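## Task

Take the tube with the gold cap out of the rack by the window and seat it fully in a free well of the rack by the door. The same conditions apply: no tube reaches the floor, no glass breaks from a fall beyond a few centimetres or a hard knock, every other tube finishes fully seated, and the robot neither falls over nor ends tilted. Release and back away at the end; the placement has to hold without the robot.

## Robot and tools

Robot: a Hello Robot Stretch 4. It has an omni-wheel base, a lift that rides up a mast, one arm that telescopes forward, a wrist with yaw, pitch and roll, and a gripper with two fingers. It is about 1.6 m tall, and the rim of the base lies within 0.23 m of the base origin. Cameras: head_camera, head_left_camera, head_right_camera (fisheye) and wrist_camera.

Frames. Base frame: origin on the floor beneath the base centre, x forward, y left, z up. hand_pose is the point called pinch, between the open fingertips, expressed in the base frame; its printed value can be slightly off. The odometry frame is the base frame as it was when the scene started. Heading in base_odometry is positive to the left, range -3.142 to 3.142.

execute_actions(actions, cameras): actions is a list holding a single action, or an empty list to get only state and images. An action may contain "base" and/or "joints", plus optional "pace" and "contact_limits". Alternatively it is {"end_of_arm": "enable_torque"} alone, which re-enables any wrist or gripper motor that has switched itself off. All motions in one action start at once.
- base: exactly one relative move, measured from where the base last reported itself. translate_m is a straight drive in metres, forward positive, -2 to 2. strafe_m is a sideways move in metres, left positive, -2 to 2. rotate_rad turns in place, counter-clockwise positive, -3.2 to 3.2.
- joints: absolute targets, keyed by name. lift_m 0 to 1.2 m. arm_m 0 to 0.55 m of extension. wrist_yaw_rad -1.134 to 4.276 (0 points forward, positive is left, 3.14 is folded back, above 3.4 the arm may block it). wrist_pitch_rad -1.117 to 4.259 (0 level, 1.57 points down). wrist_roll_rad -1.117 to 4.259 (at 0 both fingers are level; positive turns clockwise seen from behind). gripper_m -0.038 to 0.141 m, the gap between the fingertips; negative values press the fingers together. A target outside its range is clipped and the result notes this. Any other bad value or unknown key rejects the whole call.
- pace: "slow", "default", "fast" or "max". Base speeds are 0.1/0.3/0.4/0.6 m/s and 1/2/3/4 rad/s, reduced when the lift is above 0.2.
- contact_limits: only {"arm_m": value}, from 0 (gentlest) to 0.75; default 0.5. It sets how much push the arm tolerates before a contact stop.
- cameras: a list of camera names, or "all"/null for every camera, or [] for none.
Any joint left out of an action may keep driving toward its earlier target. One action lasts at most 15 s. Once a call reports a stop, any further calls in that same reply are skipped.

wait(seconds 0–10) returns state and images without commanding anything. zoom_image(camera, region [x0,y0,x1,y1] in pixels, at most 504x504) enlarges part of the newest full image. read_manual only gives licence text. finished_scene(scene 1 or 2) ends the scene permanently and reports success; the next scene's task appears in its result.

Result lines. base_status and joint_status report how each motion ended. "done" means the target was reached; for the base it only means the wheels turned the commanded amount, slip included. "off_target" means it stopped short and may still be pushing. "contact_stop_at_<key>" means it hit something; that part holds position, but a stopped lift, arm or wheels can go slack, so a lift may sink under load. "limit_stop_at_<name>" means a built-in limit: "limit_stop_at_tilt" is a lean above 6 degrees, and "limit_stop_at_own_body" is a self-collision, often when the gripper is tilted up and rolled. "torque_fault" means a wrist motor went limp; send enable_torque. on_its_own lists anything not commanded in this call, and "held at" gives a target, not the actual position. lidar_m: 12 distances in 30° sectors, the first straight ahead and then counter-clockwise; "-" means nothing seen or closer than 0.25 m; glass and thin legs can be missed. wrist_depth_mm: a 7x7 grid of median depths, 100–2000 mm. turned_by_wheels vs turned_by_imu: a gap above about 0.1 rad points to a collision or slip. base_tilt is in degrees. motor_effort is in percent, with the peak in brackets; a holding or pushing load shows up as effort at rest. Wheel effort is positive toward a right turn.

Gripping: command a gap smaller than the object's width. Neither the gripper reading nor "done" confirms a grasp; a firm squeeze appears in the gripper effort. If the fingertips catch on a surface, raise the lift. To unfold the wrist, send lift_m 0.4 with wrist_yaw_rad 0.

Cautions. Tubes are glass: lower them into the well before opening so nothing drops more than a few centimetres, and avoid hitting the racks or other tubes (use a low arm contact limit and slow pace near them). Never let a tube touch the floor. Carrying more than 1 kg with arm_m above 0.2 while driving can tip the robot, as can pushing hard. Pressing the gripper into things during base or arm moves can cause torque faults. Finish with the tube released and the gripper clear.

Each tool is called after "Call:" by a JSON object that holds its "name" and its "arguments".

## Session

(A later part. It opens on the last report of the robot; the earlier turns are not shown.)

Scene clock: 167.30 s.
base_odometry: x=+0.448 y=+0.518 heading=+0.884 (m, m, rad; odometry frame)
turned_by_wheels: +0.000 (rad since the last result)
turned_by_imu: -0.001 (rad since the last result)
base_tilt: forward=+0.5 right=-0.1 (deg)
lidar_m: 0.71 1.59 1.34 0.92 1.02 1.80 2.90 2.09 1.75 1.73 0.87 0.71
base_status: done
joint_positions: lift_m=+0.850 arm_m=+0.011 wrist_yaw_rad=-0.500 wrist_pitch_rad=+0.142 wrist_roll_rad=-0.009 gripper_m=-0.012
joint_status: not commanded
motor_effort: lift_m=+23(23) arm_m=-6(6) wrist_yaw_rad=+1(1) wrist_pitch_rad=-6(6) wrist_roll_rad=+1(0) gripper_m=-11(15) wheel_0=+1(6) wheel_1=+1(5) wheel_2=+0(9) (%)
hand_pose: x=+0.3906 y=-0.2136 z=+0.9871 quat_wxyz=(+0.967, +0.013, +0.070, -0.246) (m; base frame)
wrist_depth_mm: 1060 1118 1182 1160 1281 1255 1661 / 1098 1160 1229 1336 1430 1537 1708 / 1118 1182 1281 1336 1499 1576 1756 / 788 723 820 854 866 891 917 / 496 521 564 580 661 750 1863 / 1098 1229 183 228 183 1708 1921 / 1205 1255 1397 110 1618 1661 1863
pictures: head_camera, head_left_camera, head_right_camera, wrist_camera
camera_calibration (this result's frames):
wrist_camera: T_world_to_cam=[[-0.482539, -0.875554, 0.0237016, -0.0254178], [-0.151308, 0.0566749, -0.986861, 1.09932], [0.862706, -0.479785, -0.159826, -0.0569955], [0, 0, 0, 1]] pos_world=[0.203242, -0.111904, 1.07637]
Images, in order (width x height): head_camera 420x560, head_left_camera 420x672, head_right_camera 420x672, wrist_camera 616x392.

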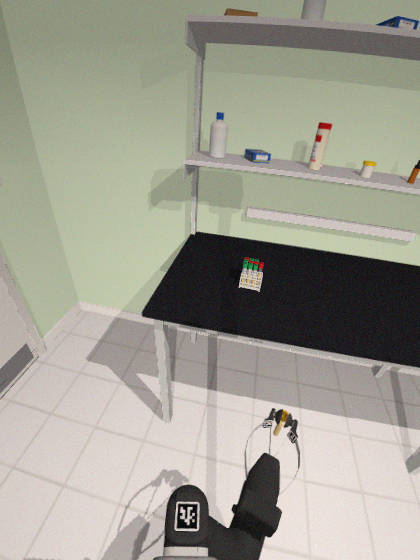

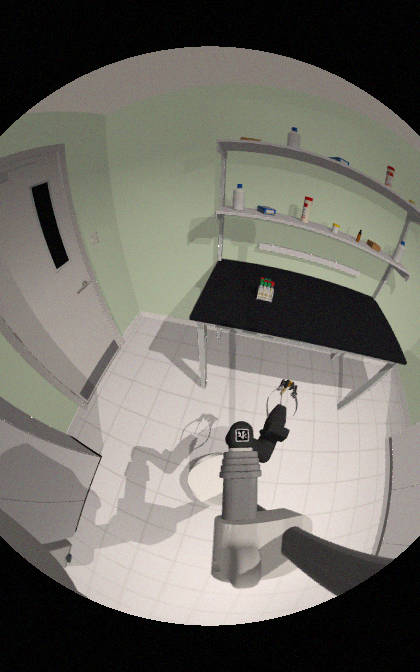

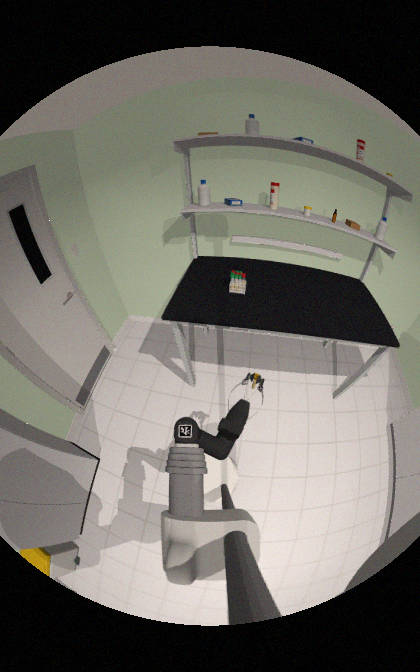

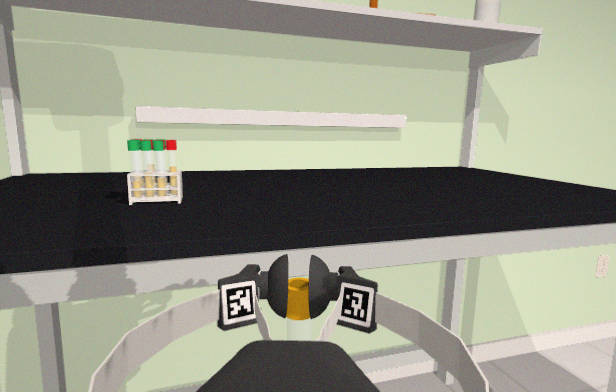

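Call:
{"name": "zoom_image", "arguments": {"camera": "head_camera", "region": [225, 245, 280, 300]}}

Call:
{"name": "zoom_image", "arguments": {"camera": "wrist_camera", "region": [110, 125, 200, 215]}}

Call:
{"name": "zoom_image", "arguments": {"camera": "head_camera", "region": [240, 390, 320, 470]}}

Region (225, 245, 280, 300) of head_camera's 420x560 image, scaled by 9.164, with more detail than that image has.

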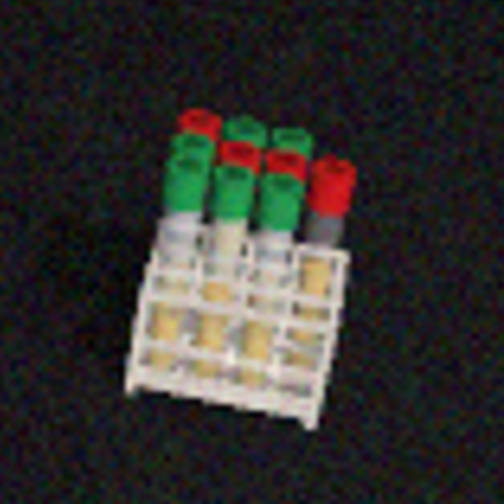

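Region (110, 125, 200, 215) of wrist_camera's 616x392 image, scaled by 5.600.

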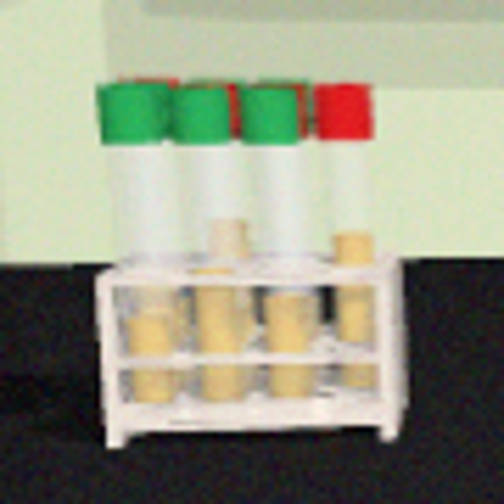

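Region (240, 390, 320, 470) of head_camera's 420x560 image, scaled by 6.300, with more detail than that image has.

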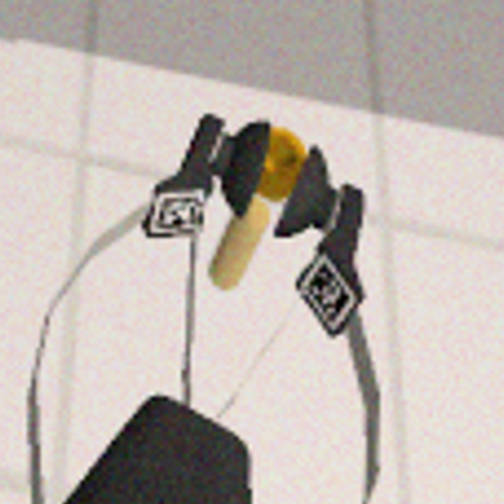

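Call:
{"name": "execute_actions", "arguments": {"actions": [{"joints":{"lift_m":0.96}}], "cameras": []}}

Call:
{"name": "execute_actions", "arguments": {"actions": [{"base":{"translate_m":0.33},"joints":{"arm_m":0.1}}]}}

Call:
{"name": "zoom_image", "arguments": {"camera": "head_camera", "region": [240, 300, 340, 400]}}

Scene clock: 199.80 s.
base_odometry: x=+0.448 y=+0.518 heading=+0.884 (m, m, rad; odometry frame)
turned_by_wheels: +0.000 (rad since the last result)
turned_by_imu: +0.001 (rad since the last result)
base_tilt: forward=+0.6 right=-0.1 (deg)
lidar_m: 0.72 1.58 1.35 0.92 1.04 1.82 2.64 2.12 1.73 1.75 0.88 0.71
base_status: not commanded
joint_positions: lift_m=+0.960 arm_m=+0.011 wrist_yaw_rad=-0.500 wrist_pitch_rad=+0.142 wrist_roll_rad=-0.009 gripper_m=-0.012
joint_status: all done
motor_effort: lift_m=+23(25) arm_m=-6(5) wrist_yaw_rad=+1(1) wrist_pitch_rad=-6(6) wrist_roll_rad=+0(0) gripper_m=-11(11) wheel_0=+1(1) wheel_1=+1(1) wheel_2=+0(0) (%)
hand_pose: x=+0.3906 y=-0.2136 z=+1.0971 quat_wxyz=(+0.967, +0.013, +0.070, -0.246) (m; base frame)
wrist_depth_mm: 904 976 1182 1255 1366 1464 1618 / 1078 1160 1229 1308 1397 1464 1661 / 1098 1182 1255 1366 1464 1576 1708 / 1138 1205 1281 1366 1464 1499 1808 / 788 750 788 809 831 842 854 / 549 559 183 227 183 778 1983 / 508 496 609 110 1661 1808 1921
pictures: none
No camera images: the call's "cameras" was empty. Leave "cameras" out to get every camera's image.

Scene clock: 202.37 s.
base_odometry: x=+0.657 y=+0.773 heading=+0.884 (m, m, rad; odometry frame)
turned_by_wheels: +0.000 (rad since the last result)
turned_by_imu: +0.000 (rad since the last result)
base_tilt: forward=+0.6 right=-0.1 (deg)
lidar_m: 0.39 0.47 1.28 1.11 0.99 1.57 3.47 2.19 1.80 0.94 0.48 0.40
base_status: done
joint_positions: lift_m=+0.960 arm_m=+0.099 wrist_yaw_rad=-0.500 wrist_pitch_rad=+0.142 wrist_roll_rad=-0.009 gripper_m=-0.012
joint_status: all done
motor_effort: lift_m=+23(23) arm_m=+5(6) wrist_yaw_rad=+1(2) wrist_pitch_rad=-7(7) wrist_roll_rad=+1(0) gripper_m=-15(12) wheel_0=+0(5) wheel_1=-1(3) wheel_2=+1(11) (%)
hand_pose: x=+0.4787 y=-0.2136 z=+1.0971 quat_wxyz=(+0.967, +0.013, +0.070, -0.246) (m; base frame)
wrist_depth_mm: 723 750 723 699 691 778 878 / 759 798 842 904 976 1060 1118 / 768 820 854 917 991 1060 1160 / 778 842 891 960 1025 1160 1205 / 768 788 798 798 831 842 854 / 549 554 183 229 183 569 580 / 424 392 392 110 433 415 445
pictures: head_camera, head_left_camera, head_right_camera, wrist_camera
camera_calibration (this result's frames):
wrist_camera: T_world_to_cam=[[-0.482459, -0.875598, 0.0237017, 0.0144582], [-0.151333, 0.0566719, -0.986857, 1.22119], [0.862747, -0.479705, -0.159849, -0.115395], [0, 0, 0, 1]] pos_world=[0.291338, -0.111903, 1.18635]
Images, in order (width x height): head_camera 420x560, head_left_camera 420x672, head_right_camera 420x672, wrist_camera 616x392.

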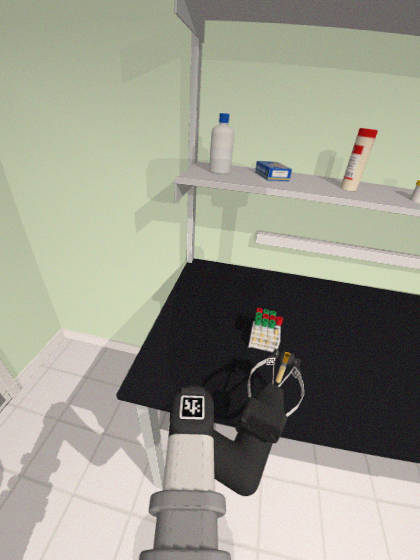

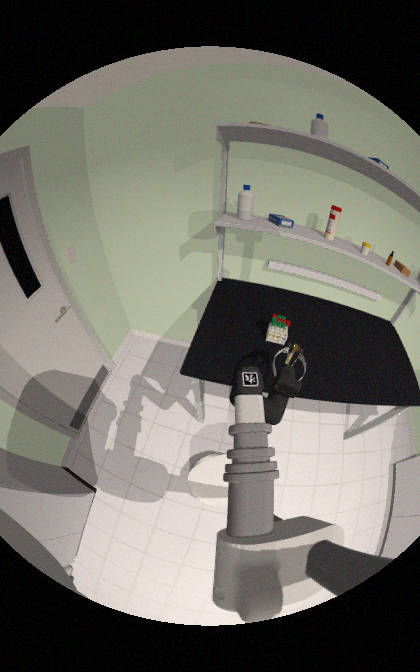

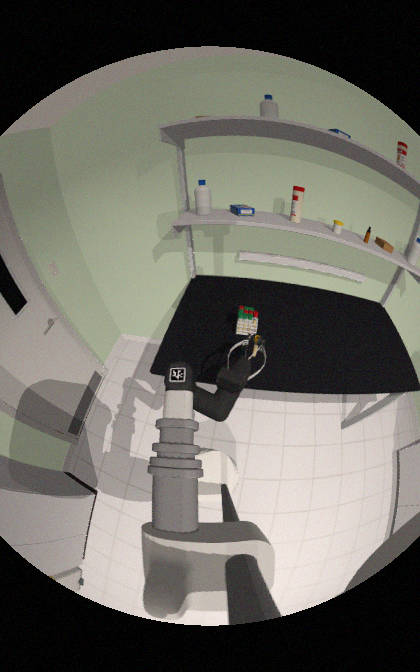

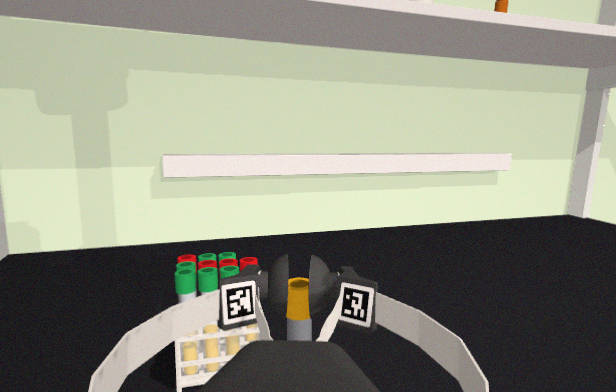

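Region (240, 300, 340, 400) of head_camera's 420x560 image, scaled by 5.040, with more detail than that image has.

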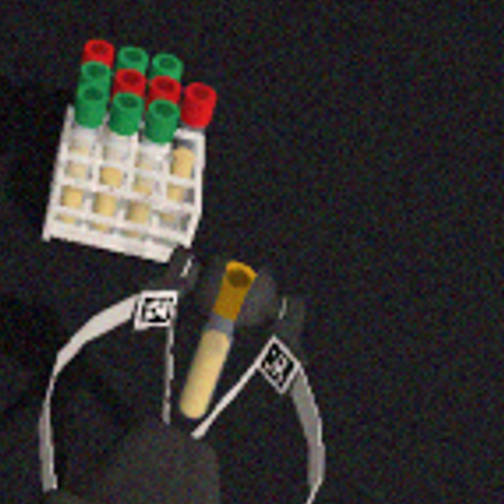

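Call:
{"name": "execute_actions", "arguments": {"actions": [{"base":{"strafe_m":-0.026},"joints":{"arm_m":0.21,"lift_m":0.968},"pace":"slow"}]}}

Call:
{"name": "zoom_image", "arguments": {"camera": "head_camera", "region": [240, 295, 310, 365]}}

Call:
{"name": "zoom_image", "arguments": {"camera": "head_left_camera", "region": [250, 300, 300, 350]}}

Call:
{"name": "zoom_image", "arguments": {"camera": "head_right_camera", "region": [220, 295, 270, 345]}}

Scene clock: 224.70 s.
base_odometry: x=+0.677 y=+0.756 heading=+0.884 (m, m, rad; odometry frame)
turned_by_wheels: +0.000 (rad since the last result)
turned_by_imu: +0.002 (rad since the last result)
base_tilt: forward=+0.6 right=-0.1 (deg)
lidar_m: 0.39 0.45 1.32 1.13 1.03 1.60 3.48 2.17 1.80 0.89 0.47 0.38
base_status: done
joint_positions: lift_m=+0.968 arm_m=+0.209 wrist_yaw_rad=-0.500 wrist_pitch_rad=+0.142 wrist_roll_rad=-0.009 gripper_m=-0.012
joint_status: all done
motor_effort: lift_m=+23(23) arm_m=+6(5) wrist_yaw_rad=+1(1) wrist_pitch_rad=-7(8) wrist_roll_rad=+0(0) gripper_m=-14(13) wheel_0=+1(6) wheel_1=+0(5) wheel_2=+0(1) (%)
hand_pose: x=+0.5886 y=-0.2136 z=+1.1051 quat_wxyz=(+0.967, +0.013, +0.070, -0.246) (m; base frame)
wrist_depth_mm: 634 668 691 683 668 654 654 / 654 699 741 798 842 917 991 / 668 715 759 809 878 931 1042 / 683 732 768 820 917 976 1078 / 699 750 788 831 842 854 878 / 564 564 183 228 183 585 603 / 436 265 272 110 445 427 455
pictures: head_camera, head_left_camera, head_right_camera, wrist_camera
camera_calibration (this result's frames):
wrist_camera: T_world_to_cam=[[-0.482459, -0.875598, 0.0237018, 0.0673107], [-0.151333, 0.0566718, -0.986857, 1.2457], [0.862746, -0.479705, -0.159849, -0.20897], [0, 0, 0, 1]] pos_world=[0.401278, -0.111903, 1.19433]
Images, in order (width x height): head_camera 420x560, head_left_camera 420x672, head_right_camera 420x672, wrist_camera 616x392.

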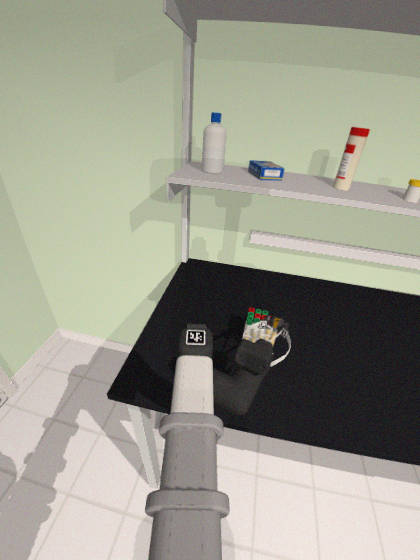

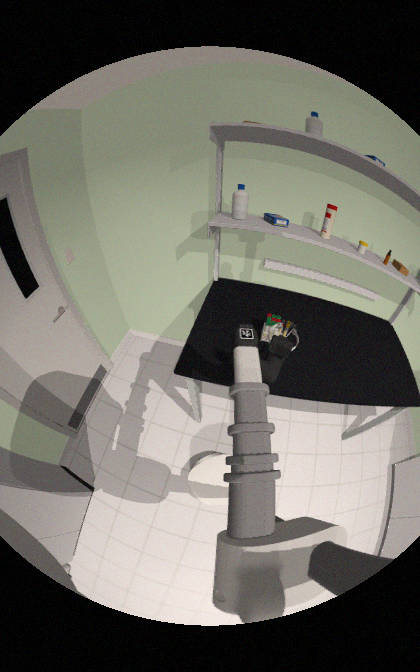

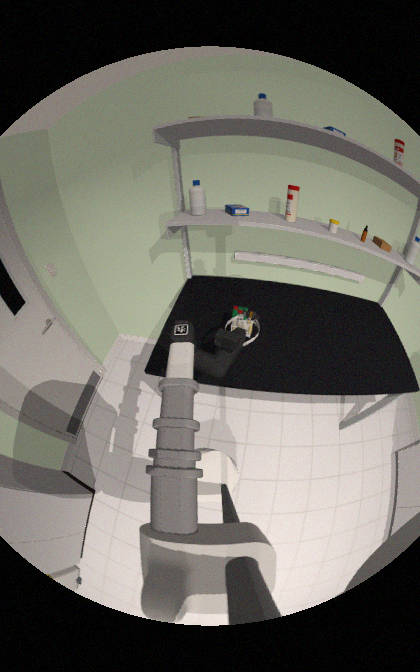

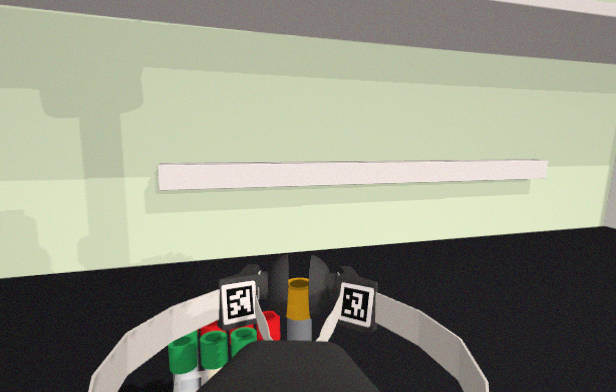

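Region (240, 295, 310, 365) of head_camera's 420x560 image, scaled by 7.200, with more detail than that image has.

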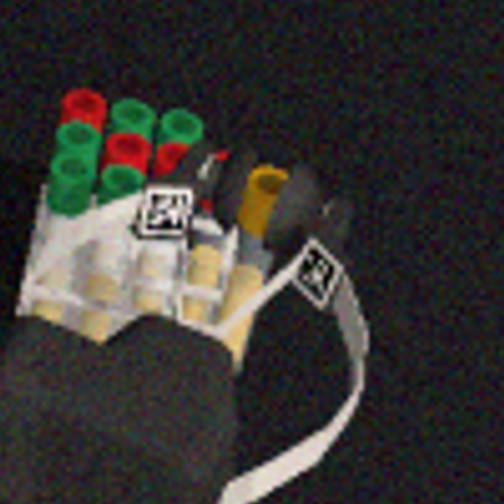

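Region (250, 300, 300, 350) of head_left_camera's 420x672 image, scaled by 10.080, with more detail than that image has.

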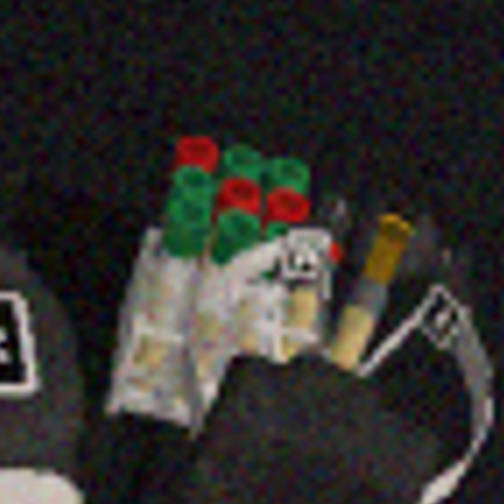

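Region (220, 295, 270, 345) of head_right_camera's 420x672 image, scaled by 10.080, with more detail than that image has.

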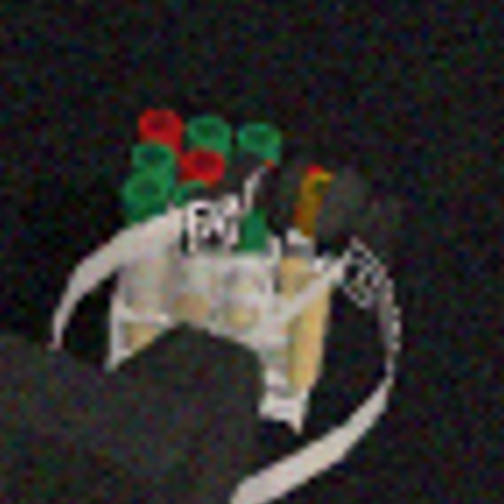

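Call:
{"name": "execute_actions", "arguments": {"actions": [{"joints":{"arm_m":0.255},"pace":"slow","contact_limits":{"arm_m":0.1}}]}}

Call:
{"name": "zoom_image", "arguments": {"camera": "head_camera", "region": [240, 295, 310, 365]}}

Call:
{"name": "zoom_image", "arguments": {"camera": "head_right_camera", "region": [220, 295, 270, 345]}}

Scene clock: 236.60 s.
base_odometry: x=+0.677 y=+0.756 heading=+0.884 (m, m, rad; odometry frame)
turned_by_wheels: +0.000 (rad since the last result)
turned_by_imu: +0.001 (rad since the last result)
base_tilt: forward=+0.6 right=-0.1 (deg)
lidar_m: 0.39 0.45 1.32 1.12 1.01 1.61 3.48 2.18 1.80 0.91 0.47 0.39
base_status: not commanded
joint_positions: lift_m=+0.968 arm_m=+0.254 wrist_yaw_rad=-0.500 wrist_pitch_rad=+0.142 wrist_roll_rad=-0.009 gripper_m=-0.012
joint_status: all done
motor_effort: lift_m=+23(23) arm_m=+6(6) wrist_yaw_rad=+1(1) wrist_pitch_rad=-6(7) wrist_roll_rad=+0(0) gripper_m=-14(14) wheel_0=+1(1) wheel_1=+1(1) wheel_2=+0(0) (%)
contact_limits: arm_m 0.1
hand_pose: x=+0.6336 y=-0.2136 z=+1.1051 quat_wxyz=(+0.967, +0.013, +0.070, -0.246) (m; base frame)
wrist_depth_mm: 609 634 676 683 668 661 654 / 621 647 699 750 820 866 960 / 627 676 715 778 831 891 976 / 647 683 715 768 831 904 1008 / 654 707 750 788 842 866 866 / 564 569 183 228 183 591 597 / 433 402 258 110 445 430 459
pictures: head_camera, head_left_camera, head_right_camera, wrist_camera
camera_calibration (this result's frames):
wrist_camera: T_world_to_cam=[[-0.482459, -0.875598, 0.0237018, 0.0890194], [-0.151333, 0.0566719, -0.986857, 1.25251], [0.862746, -0.479705, -0.159849, -0.24779], [0, 0, 0, 1]] pos_world=[0.446274, -0.111903, 1.19433]
Images, in order (width x height): head_camera 420x560, head_left_camera 420x672, head_right_camera 420x672, wrist_camera 616x392.

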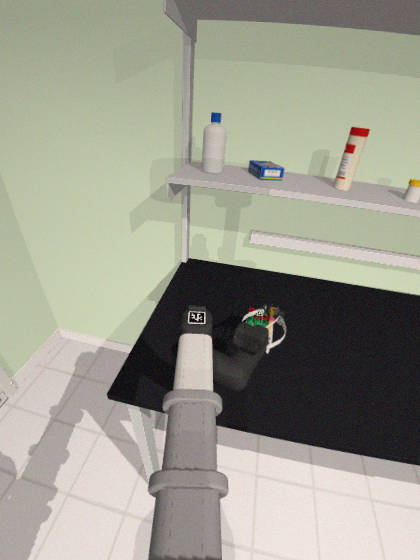

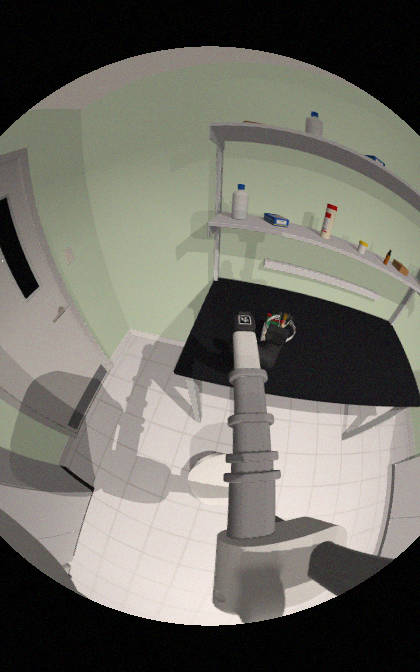

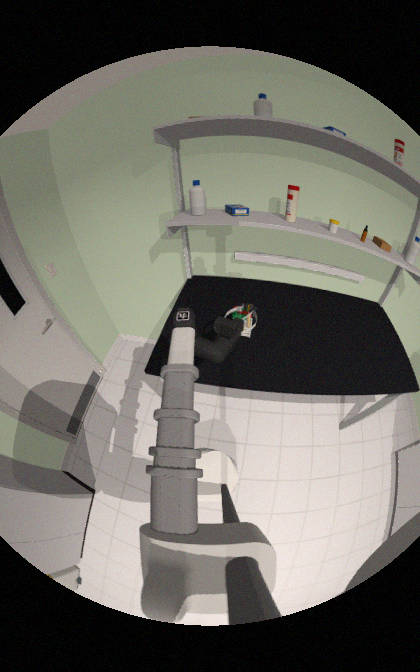

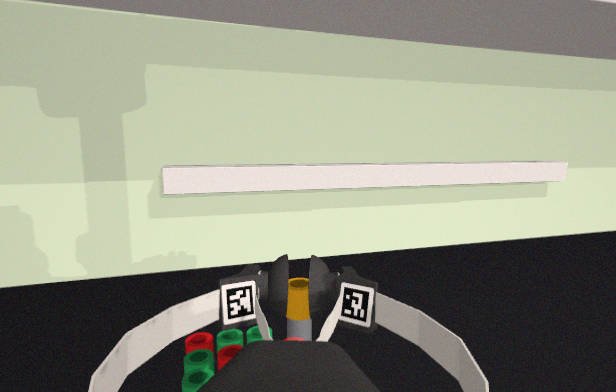

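Region (240, 295, 310, 365) of head_camera's 420x560 image, scaled by 7.200, with more detail than that image has.

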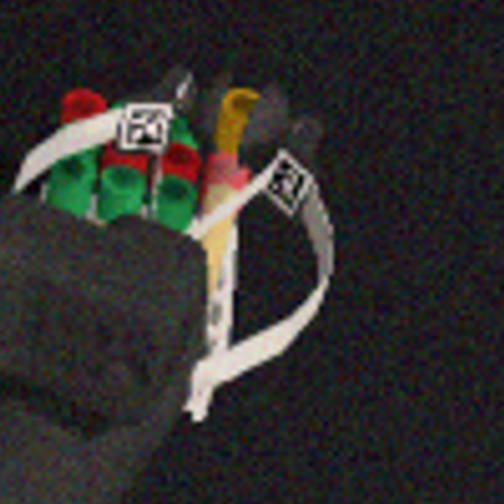

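Region (220, 295, 270, 345) of head_right_camera's 420x672 image, scaled by 10.080, with more detail than that image has.

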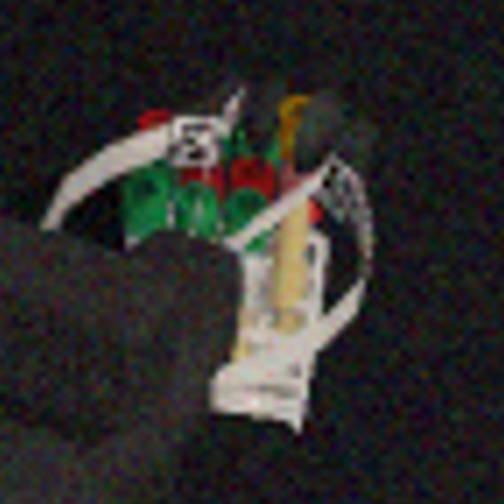

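Call:
{"name": "execute_actions", "arguments": {"actions": [{"base":{"strafe_m":-0.003},"joints":{"arm_m":0.26},"pace":"slow","contact_limits":{"arm_m":0.1}}], "cameras": []}}

Call:
{"name": "execute_actions", "arguments": {"actions": [{"joints":{"lift_m":0.956},"pace":"slow"}], "cameras": ["wrist_camera","head_right_camera","head_camera"]}}

Call:
{"name": "zoom_image", "arguments": {"camera": "head_camera", "region": [240, 295, 310, 365]}}

Call:
{"name": "zoom_image", "arguments": {"camera": "head_right_camera", "region": [230, 300, 265, 345]}}

Scene clock: 254.60 s.
base_odometry: x=+0.679 y=+0.755 heading=+0.884 (m, m, rad; odometry frame)
turned_by_wheels: +0.000 (rad since the last result)
turned_by_imu: +0.001 (rad since the last result)
base_tilt: forward=+0.5 right=-0.1 (deg)
lidar_m: 0.39 0.43 1.31 1.13 1.00 1.62 3.47 2.19 1.81 0.91 0.48 0.39
base_status: done
joint_positions: lift_m=+0.968 arm_m=+0.259 wrist_yaw_rad=-0.500 wrist_pitch_rad=+0.142 wrist_roll_rad=-0.009 gripper_m=-0.012
joint_status: all done
motor_effort: lift_m=+23(23) arm_m=+6(7) wrist_yaw_rad=+1(1) wrist_pitch_rad=-5(5) wrist_roll_rad=+0(0) gripper_m=-12(14) wheel_0=+1(2) wheel_1=+0(3) wheel_2=+0(2) (%)
contact_limits: arm_m 0.1
hand_pose: x=+0.6386 y=-0.2136 z=+1.1051 quat_wxyz=(+0.967, +0.013, +0.070, -0.246) (m; base frame)
wrist_depth_mm: 603 634 661 676 668 654 647 / 621 647 683 741 809 878 931 / 627 668 715 768 820 878 960 / 647 676 723 778 831 917 1008 / 661 691 741 778 854 854 878 / 559 569 183 228 183 591 603 / 433 402 247 110 449 430 459
pictures: none
No camera images: the call's "cameras" was empty. Leave "cameras" out to get every camera's image.

Scene clock: 255.37 s.
base_odometry: x=+0.679 y=+0.755 heading=+0.884 (m, m, rad; odometry frame)
turned_by_wheels: +0.000 (rad since the last result)
turned_by_imu: +0.000 (rad since the last result)
base_tilt: forward=+0.5 right=-0.1 (deg)
lidar_m: 0.39 0.46 1.32 1.15 1.01 1.64 3.46 2.17 1.79 0.92 0.46 0.39
base_status: not commanded
joint_positions: lift_m=+0.956 arm_m=+0.259 wrist_yaw_rad=-0.500 wrist_pitch_rad=+0.140 wrist_roll_rad=-0.009 gripper_m=-0.012
joint_status: all done
motor_effort: lift_m=+16(24) arm_m=+5(6) wrist_yaw_rad=+0(1) wrist_pitch_rad=+2(7) wrist_roll_rad=+0(0) gripper_m=-11(12) wheel_0=+1(1) wheel_1=+0(0) wheel_2=+0(0) (%)
hand_pose: x=+0.6387 y=-0.2137 z=+1.0944 quat_wxyz=(+0.967, +0.013, +0.069, -0.246) (m; base frame)
wrist_depth_mm: 609 634 668 707 699 699 683 / 615 647 691 750 809 866 931 / 627 676 715 750 809 891 976 / 647 683 715 768 842 917 1025 / 661 691 741 778 820 842 842 / 549 549 185 227 183 574 585 / 415 389 240 110 430 418 439
pictures: head_camera, head_right_camera, wrist_camera
camera_calibration (this result's frames):
wrist_camera: T_world_to_cam=[[-0.482512, -0.875569, 0.0236921, 0.091738], [-0.149162, 0.0554866, -0.987255, 1.24149], [0.863095, -0.479896, -0.157375, -0.256892], [0, 0, 0, 1]] pos_world=[0.45117, -0.111845, 1.18307]
Images, in order (width x height): head_camera 420x560, head_right_camera 420x672, wrist_camera 616x392.

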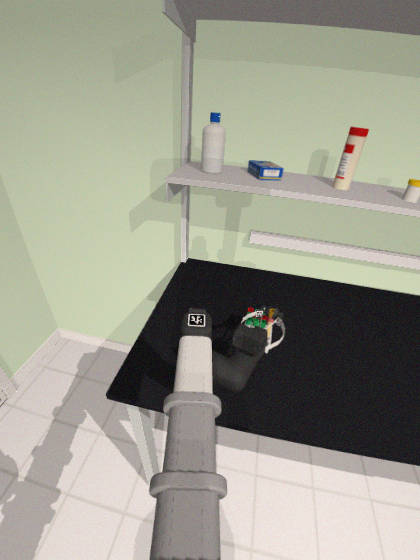

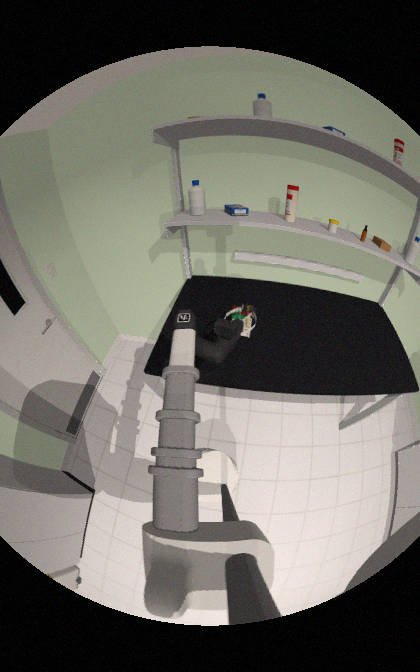

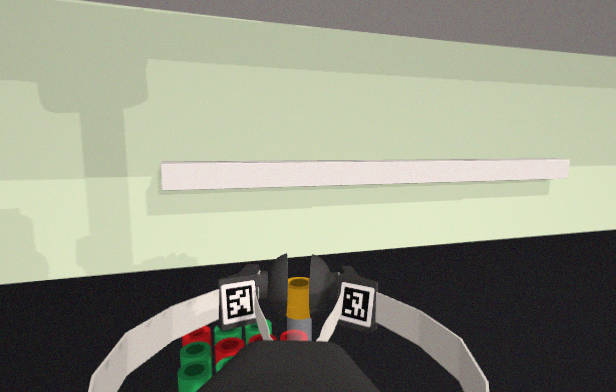

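Region (240, 295, 310, 365) of head_camera's 420x560 image, scaled by 7.200, with more detail than that image has.

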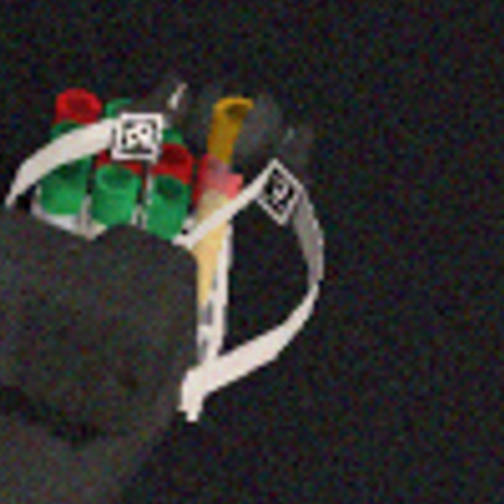

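Region (230, 300, 265, 345) of head_right_camera's 420x672 image, scaled by 11.200, with more detail than that image has.

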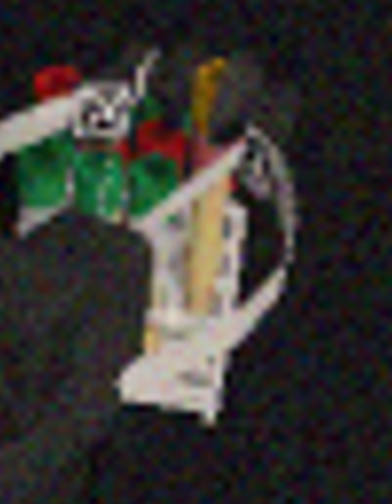

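Call:
{"name": "execute_actions", "arguments": {"actions": [{"joints":{"lift_m":1.035}}], "cameras": []}}

Call:
{"name": "execute_actions", "arguments": {"actions": [{"base":{"strafe_m":0.0715},"joints":{"arm_m":0.34,"wrist_yaw_rad":-1.0},"pace":"slow"}], "cameras": []}}

Call:
{"name": "execute_actions", "arguments": {"actions": [{"joints":{"lift_m":0.972},"pace":"slow"}]}}

Call:
{"name": "zoom_image", "arguments": {"camera": "head_camera", "region": [255, 290, 325, 360]}}

Call:
{"name": "zoom_image", "arguments": {"camera": "head_right_camera", "region": [235, 295, 285, 345]}}

Scene clock: 275.67 s.
base_odometry: x=+0.679 y=+0.755 heading=+0.884 (m, m, rad; odometry frame)
turned_by_wheels: +0.000 (rad since the last result)
turned_by_imu: +0.001 (rad since the last result)
base_tilt: forward=+0.5 right=-0.1 (deg)
lidar_m: 0.38 0.42 1.32 1.13 1.01 1.63 3.47 2.16 1.79 0.94 0.47 0.39
base_status: not commanded
joint_positions: lift_m=+1.035 arm_m=+0.259 wrist_yaw_rad=-0.500 wrist_pitch_rad=+0.142 wrist_roll_rad=-0.009 gripper_m=-0.012
joint_status: all done
motor_effort: lift_m=+23(25) arm_m=+6(5) wrist_yaw_rad=+1(0) wrist_pitch_rad=-6(7) wrist_roll_rad=+0(0) gripper_m=-13(10) wheel_0=+1(1) wheel_1=+0(1) wheel_2=+0(0) (%)
hand_pose: x=+0.6386 y=-0.2136 z=+1.1721 quat_wxyz=(+0.967, +0.013, +0.070, -0.246) (m; base frame)
wrist_depth_mm: 436 430 415 455 517 512 891 / 609 647 699 732 778 854 878 / 627 668 715 759 820 904 960 / 640 676 707 768 809 904 1008 / 654 699 759 809 878 960 1025 / 668 707 184 229 183 732 750 / 544 500 544 110 559 539 574
pictures: none
No camera images: the call's "cameras" was empty. Leave "cameras" out to get every camera's image.

Scene clock: 277.73 s.
base_odometry: x=+0.624 y=+0.800 heading=+0.884 (m, m, rad; odometry frame)
turned_by_wheels: +0.000 (rad since the last result)
turned_by_imu: +0.000 (rad since the last result)
base_tilt: forward=+0.5 right=-0.1 (deg)
lidar_m: 0.40 0.47 1.26 1.08 0.95 1.47 3.45 2.26 1.87 0.95 0.49 0.41
base_status: done
joint_positions: lift_m=+1.035 arm_m=+0.339 wrist_yaw_rad=-1.000 wrist_pitch_rad=+0.142 wrist_roll_rad=-0.009 gripper_m=-0.012
joint_status: all done
motor_effort: lift_m=+23(23) arm_m=+6(4) wrist_yaw_rad=-1(1) wrist_pitch_rad=-6(7) wrist_roll_rad=+0(0) gripper_m=-12(15) wheel_0=-1(5) wheel_1=+0(4) wheel_2=+0(0) (%)
hand_pose: x=+0.5907 y=-0.2875 z=+1.1721 quat_wxyz=(+0.876, +0.030, +0.065, -0.478) (m; base frame)
wrist_depth_mm: 442 427 480 917 1255 1808 - / 597 683 778 917 946 1756 - / 609 715 854 1042 1366 - - / 609 699 831 1042 1366 - - / 609 732 878 1008 1078 1060 - / 640 707 184 229 182 750 750 / 544 500 549 110 559 539 574
pictures: none
No camera images: the call's "cameras" was empty. Leave "cameras" out to get every camera's image.

Scene clock: 279.13 s.
base_odometry: x=+0.624 y=+0.800 heading=+0.884 (m, m, rad; odometry frame)
turned_by_wheels: +0.000 (rad since the last result)
turned_by_imu: +0.000 (rad since the last result)
base_tilt: forward=+0.6 right=-0.1 (deg)
lidar_m: 0.40 0.46 1.25 1.10 0.95 1.51 3.45 2.25 1.86 0.94 0.50 0.42
base_status: not commanded
joint_positions: lift_m=+0.972 arm_m=+0.339 wrist_yaw_rad=-1.000 wrist_pitch_rad=+0.142 wrist_roll_rad=-0.009 gripper_m=-0.012
joint_status: all done
motor_effort: lift_m=+18(21) arm_m=+5(5) wrist_yaw_rad=+0(0) wrist_pitch_rad=-5(6) wrist_roll_rad=+0(0) gripper_m=-15(11) wheel_0=-1(1) wheel_1=+0(0) wheel_2=+0(0) (%)
hand_pose: x=+0.5907 y=-0.2875 z=+1.1096 quat_wxyz=(+0.876, +0.030, +0.065, -0.478) (m; base frame)
wrist_depth_mm: 580 647 676 661 842 1863 - / 603 699 831 991 1205 1708 - / 603 707 820 1025 1336 - - / 585 691 854 1078 1366 - - / 634 715 831 854 878 891 904 / 574 580 183 229 182 603 615 / 445 233 265 110 452 439 466
pictures: head_camera, head_left_camera, head_right_camera, wrist_camera
camera_calibration (this result's frames):
wrist_camera: T_world_to_cam=[[-0.842999, -0.537392, 0.0237021, 0.313761], [-0.105652, 0.122208, -0.986865, 1.24649], [0.527437, -0.834431, -0.159798, -0.149502], [0, 0, 0, 1]] pos_world=[0.475048, -0.108468, 1.19879]
Images, in order (width x height): head_camera 420x560, head_left_camera 420x672, head_right_camera 420x672, wrist_camera 616x392.

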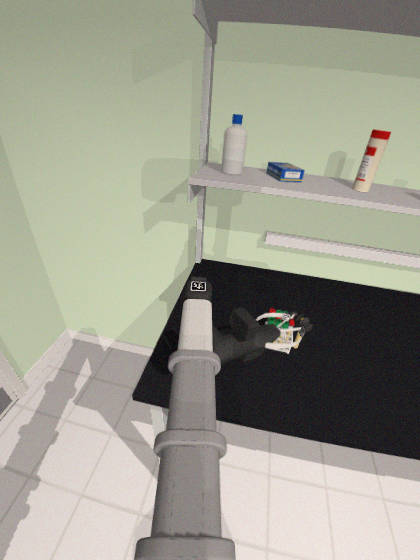

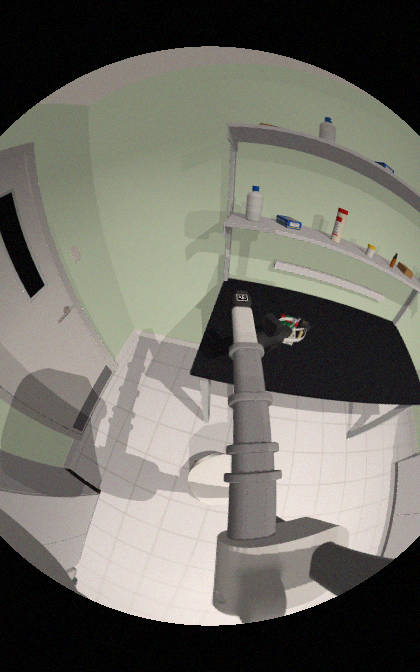

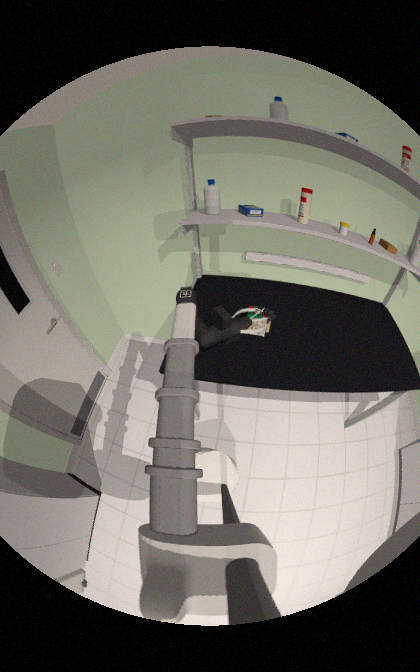

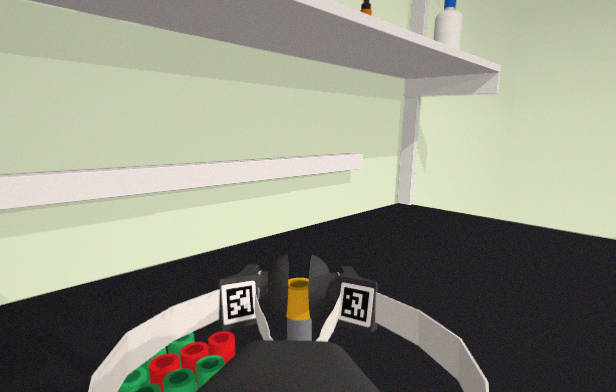

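Region (255, 290, 325, 360) of head_camera's 420x560 image, scaled by 7.200, with more detail than that image has.

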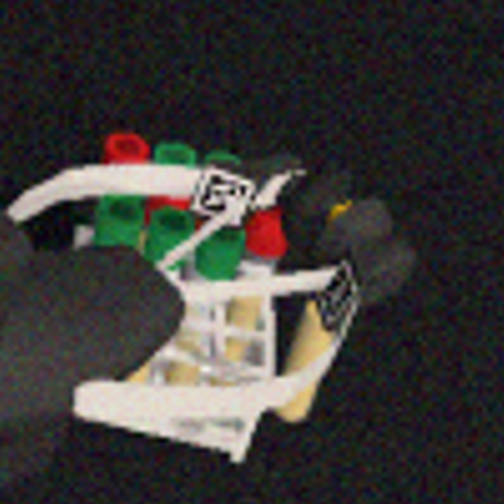

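Region (235, 295, 285, 345) of head_right_camera's 420x672 image, scaled by 10.080, with more detail than that image has.

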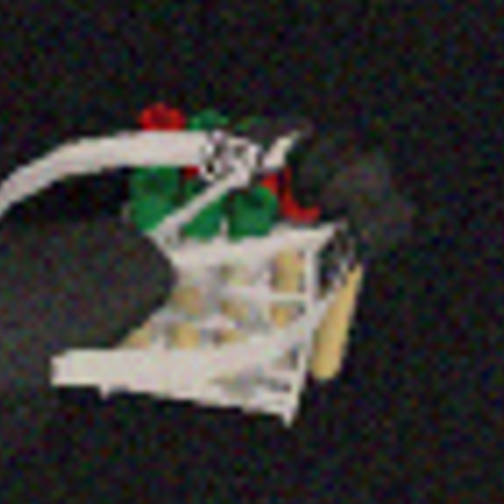

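Call:
{"name": "execute_actions", "arguments": {"actions": [{"base":{"strafe_m":0.005},"joints":{"arm_m":0.38},"pace":"slow","contact_limits":{"arm_m":0.1}}], "cameras": ["head_right_camera","head_camera"]}}

Call:
{"name": "zoom_image", "arguments": {"camera": "head_camera", "region": [255, 290, 325, 360]}}

Call:
{"name": "zoom_image", "arguments": {"camera": "head_right_camera", "region": [235, 295, 285, 345]}}

Scene clock: 305.23 s.
base_odometry: x=+0.620 y=+0.803 heading=+0.884 (m, m, rad; odometry frame)
turned_by_wheels: +0.000 (rad since the last result)
turned_by_imu: +0.001 (rad since the last result)
base_tilt: forward=+0.6 right=-0.1 (deg)
lidar_m: 0.40 0.46 1.24 1.09 0.93 1.49 3.46 2.26 1.85 0.94 0.49 0.41
base_status: done
joint_positions: lift_m=+0.972 arm_m=+0.379 wrist_yaw_rad=-1.000 wrist_pitch_rad=+0.142 wrist_roll_rad=-0.009 gripper_m=-0.012
joint_status: all done
motor_effort: lift_m=+18(18) arm_m=+6(6) wrist_yaw_rad=+0(1) wrist_pitch_rad=-6(7) wrist_roll_rad=+0(1) gripper_m=-14(12) wheel_0=-3(4) wheel_1=+2(4) wheel_2=+0(2) (%)
contact_limits: arm_m 0.1
hand_pose: x=+0.6307 y=-0.2875 z=+1.1096 quat_wxyz=(+0.876, +0.030, +0.065, -0.478) (m; base frame)
wrist_depth_mm: 564 621 676 654 732 1708 - / 574 654 788 960 1160 1229 - / 574 668 798 976 1336 1921 - / 554 647 788 991 1281 1983 - / 597 691 778 842 866 878 891 / 569 574 183 229 183 609 621 / 442 232 267 110 455 436 469
pictures: head_camera, head_right_camera
Images, in order (width x height): head_camera 420x560, head_right_camera 420x672.

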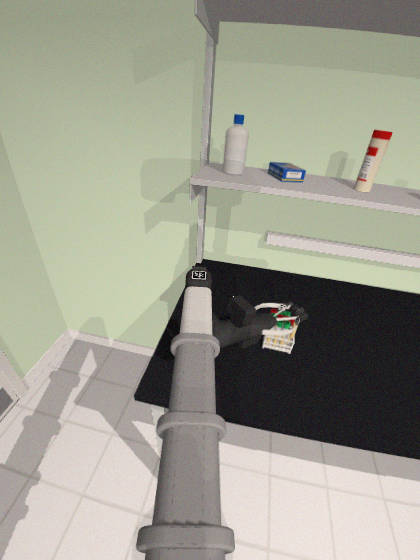

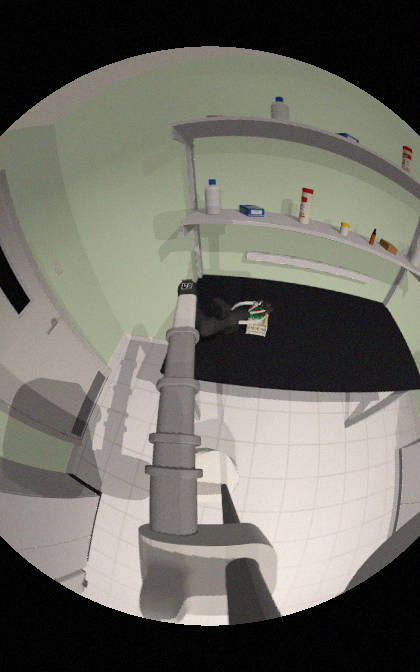

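Region (255, 290, 325, 360) of head_camera's 420x560 image, scaled by 7.200, with more detail than that image has.

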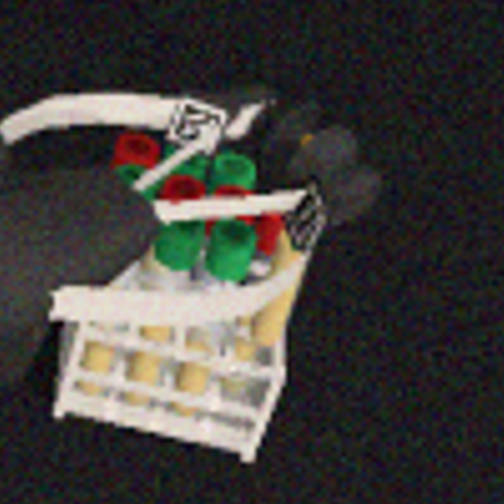

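Region (235, 295, 285, 345) of head_right_camera's 420x672 image, scaled by 10.080, with more detail than that image has.

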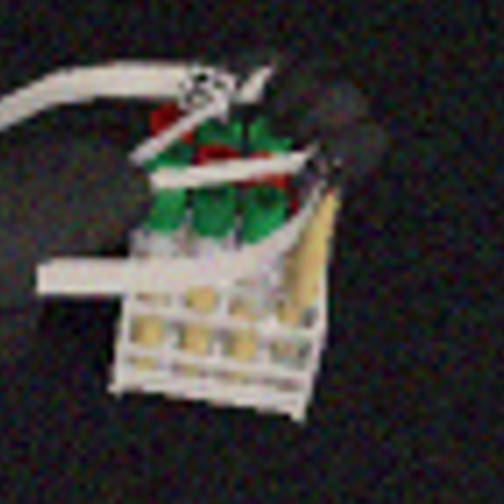

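Call:
{"name": "execute_actions", "arguments": {"actions": [{"joints":{"arm_m":0.387},"pace":"slow","contact_limits":{"arm_m":0.1}}], "cameras": []}}

Call:
{"name": "execute_actions", "arguments": {"actions": [{"joints":{"lift_m":0.961},"pace":"slow"}], "cameras": ["head_camera"]}}

Call:
{"name": "zoom_image", "arguments": {"camera": "head_camera", "region": [265, 305, 315, 355]}}

Scene clock: 320.17 s.
base_odometry: x=+0.620 y=+0.803 heading=+0.884 (m, m, rad; odometry frame)
turned_by_wheels: +0.000 (rad since the last result)
turned_by_imu: +0.001 (rad since the last result)
base_tilt: forward=+0.6 right=-0.1 (deg)
lidar_m: 0.40 0.45 1.25 1.10 0.94 1.48 3.45 2.26 1.87 0.94 0.49 0.42
base_status: not commanded
joint_positions: lift_m=+0.972 arm_m=+0.386 wrist_yaw_rad=-1.000 wrist_pitch_rad=+0.142 wrist_roll_rad=-0.009 gripper_m=-0.012
joint_status: all done
motor_effort: lift_m=+18(17) arm_m=+6(5) wrist_yaw_rad=+0(0) wrist_pitch_rad=-6(5) wrist_roll_rad=+0(1) gripper_m=-11(14) wheel_0=-3(3) wheel_1=+2(2) wheel_2=+0(0) (%)
contact_limits: arm_m 0.1
hand_pose: x=+0.6377 y=-0.2875 z=+1.1096 quat_wxyz=(+0.876, +0.030, +0.065, -0.478) (m; base frame)
wrist_depth_mm: 554 609 676 654 732 1708 - / 564 654 768 960 1182 1255 - / 574 661 778 976 1308 1921 - / 549 640 778 991 1281 1921 - / 597 691 788 854 866 878 904 / 569 580 183 229 183 609 615 / 442 232 268 110 459 439 466
pictures: none
No camera images: the call's "cameras" was empty. Leave "cameras" out to get every camera's image.

Scene clock: 320.93 s.
base_odometry: x=+0.620 y=+0.803 heading=+0.884 (m, m, rad; odometry frame)
turned_by_wheels: +0.000 (rad since the last result)
turned_by_imu: +0.000 (rad since the last result)
base_tilt: forward=+0.6 right=+0.0 (deg)
lidar_m: 0.40 0.47 1.24 1.09 0.94 1.49 3.45 2.26 1.87 0.94 0.48 0.41
base_status: not commanded
joint_positions: lift_m=+0.961 arm_m=+0.386 wrist_yaw_rad=-1.000 wrist_pitch_rad=+0.142 wrist_roll_rad=-0.009 gripper_m=-0.012
joint_status: all done
motor_effort: lift_m=+17(19) arm_m=+5(6) wrist_yaw_rad=+0(0) wrist_pitch_rad=-5(6) wrist_roll_rad=+0(1) gripper_m=-10(15) wheel_0=-3(3) wheel_1=+2(2) wheel_2=+0(0) (%)
hand_pose: x=+0.6377 y=-0.2875 z=+1.0986 quat_wxyz=(+0.876, +0.030, +0.065, -0.478) (m; base frame)
wrist_depth_mm: 554 621 715 707 778 1661 - / 564 661 768 946 1205 1255 - / 569 661 759 960 1336 1863 - / 549 647 798 1025 1255 1921 - / 591 676 778 820 831 831 866 / 554 559 183 228 182 580 585 / 424 226 241 110 436 421 445
pictures: head_camera
Images, in order (width x height): head_camera 420x560.

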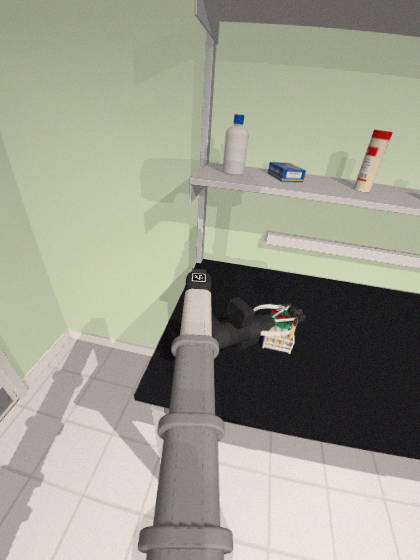

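Region (265, 305, 315, 355) of head_camera's 420x560 image, scaled by 10.080, with more detail than that image has.

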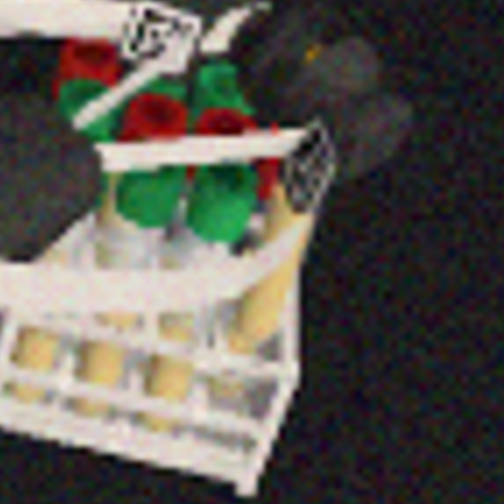

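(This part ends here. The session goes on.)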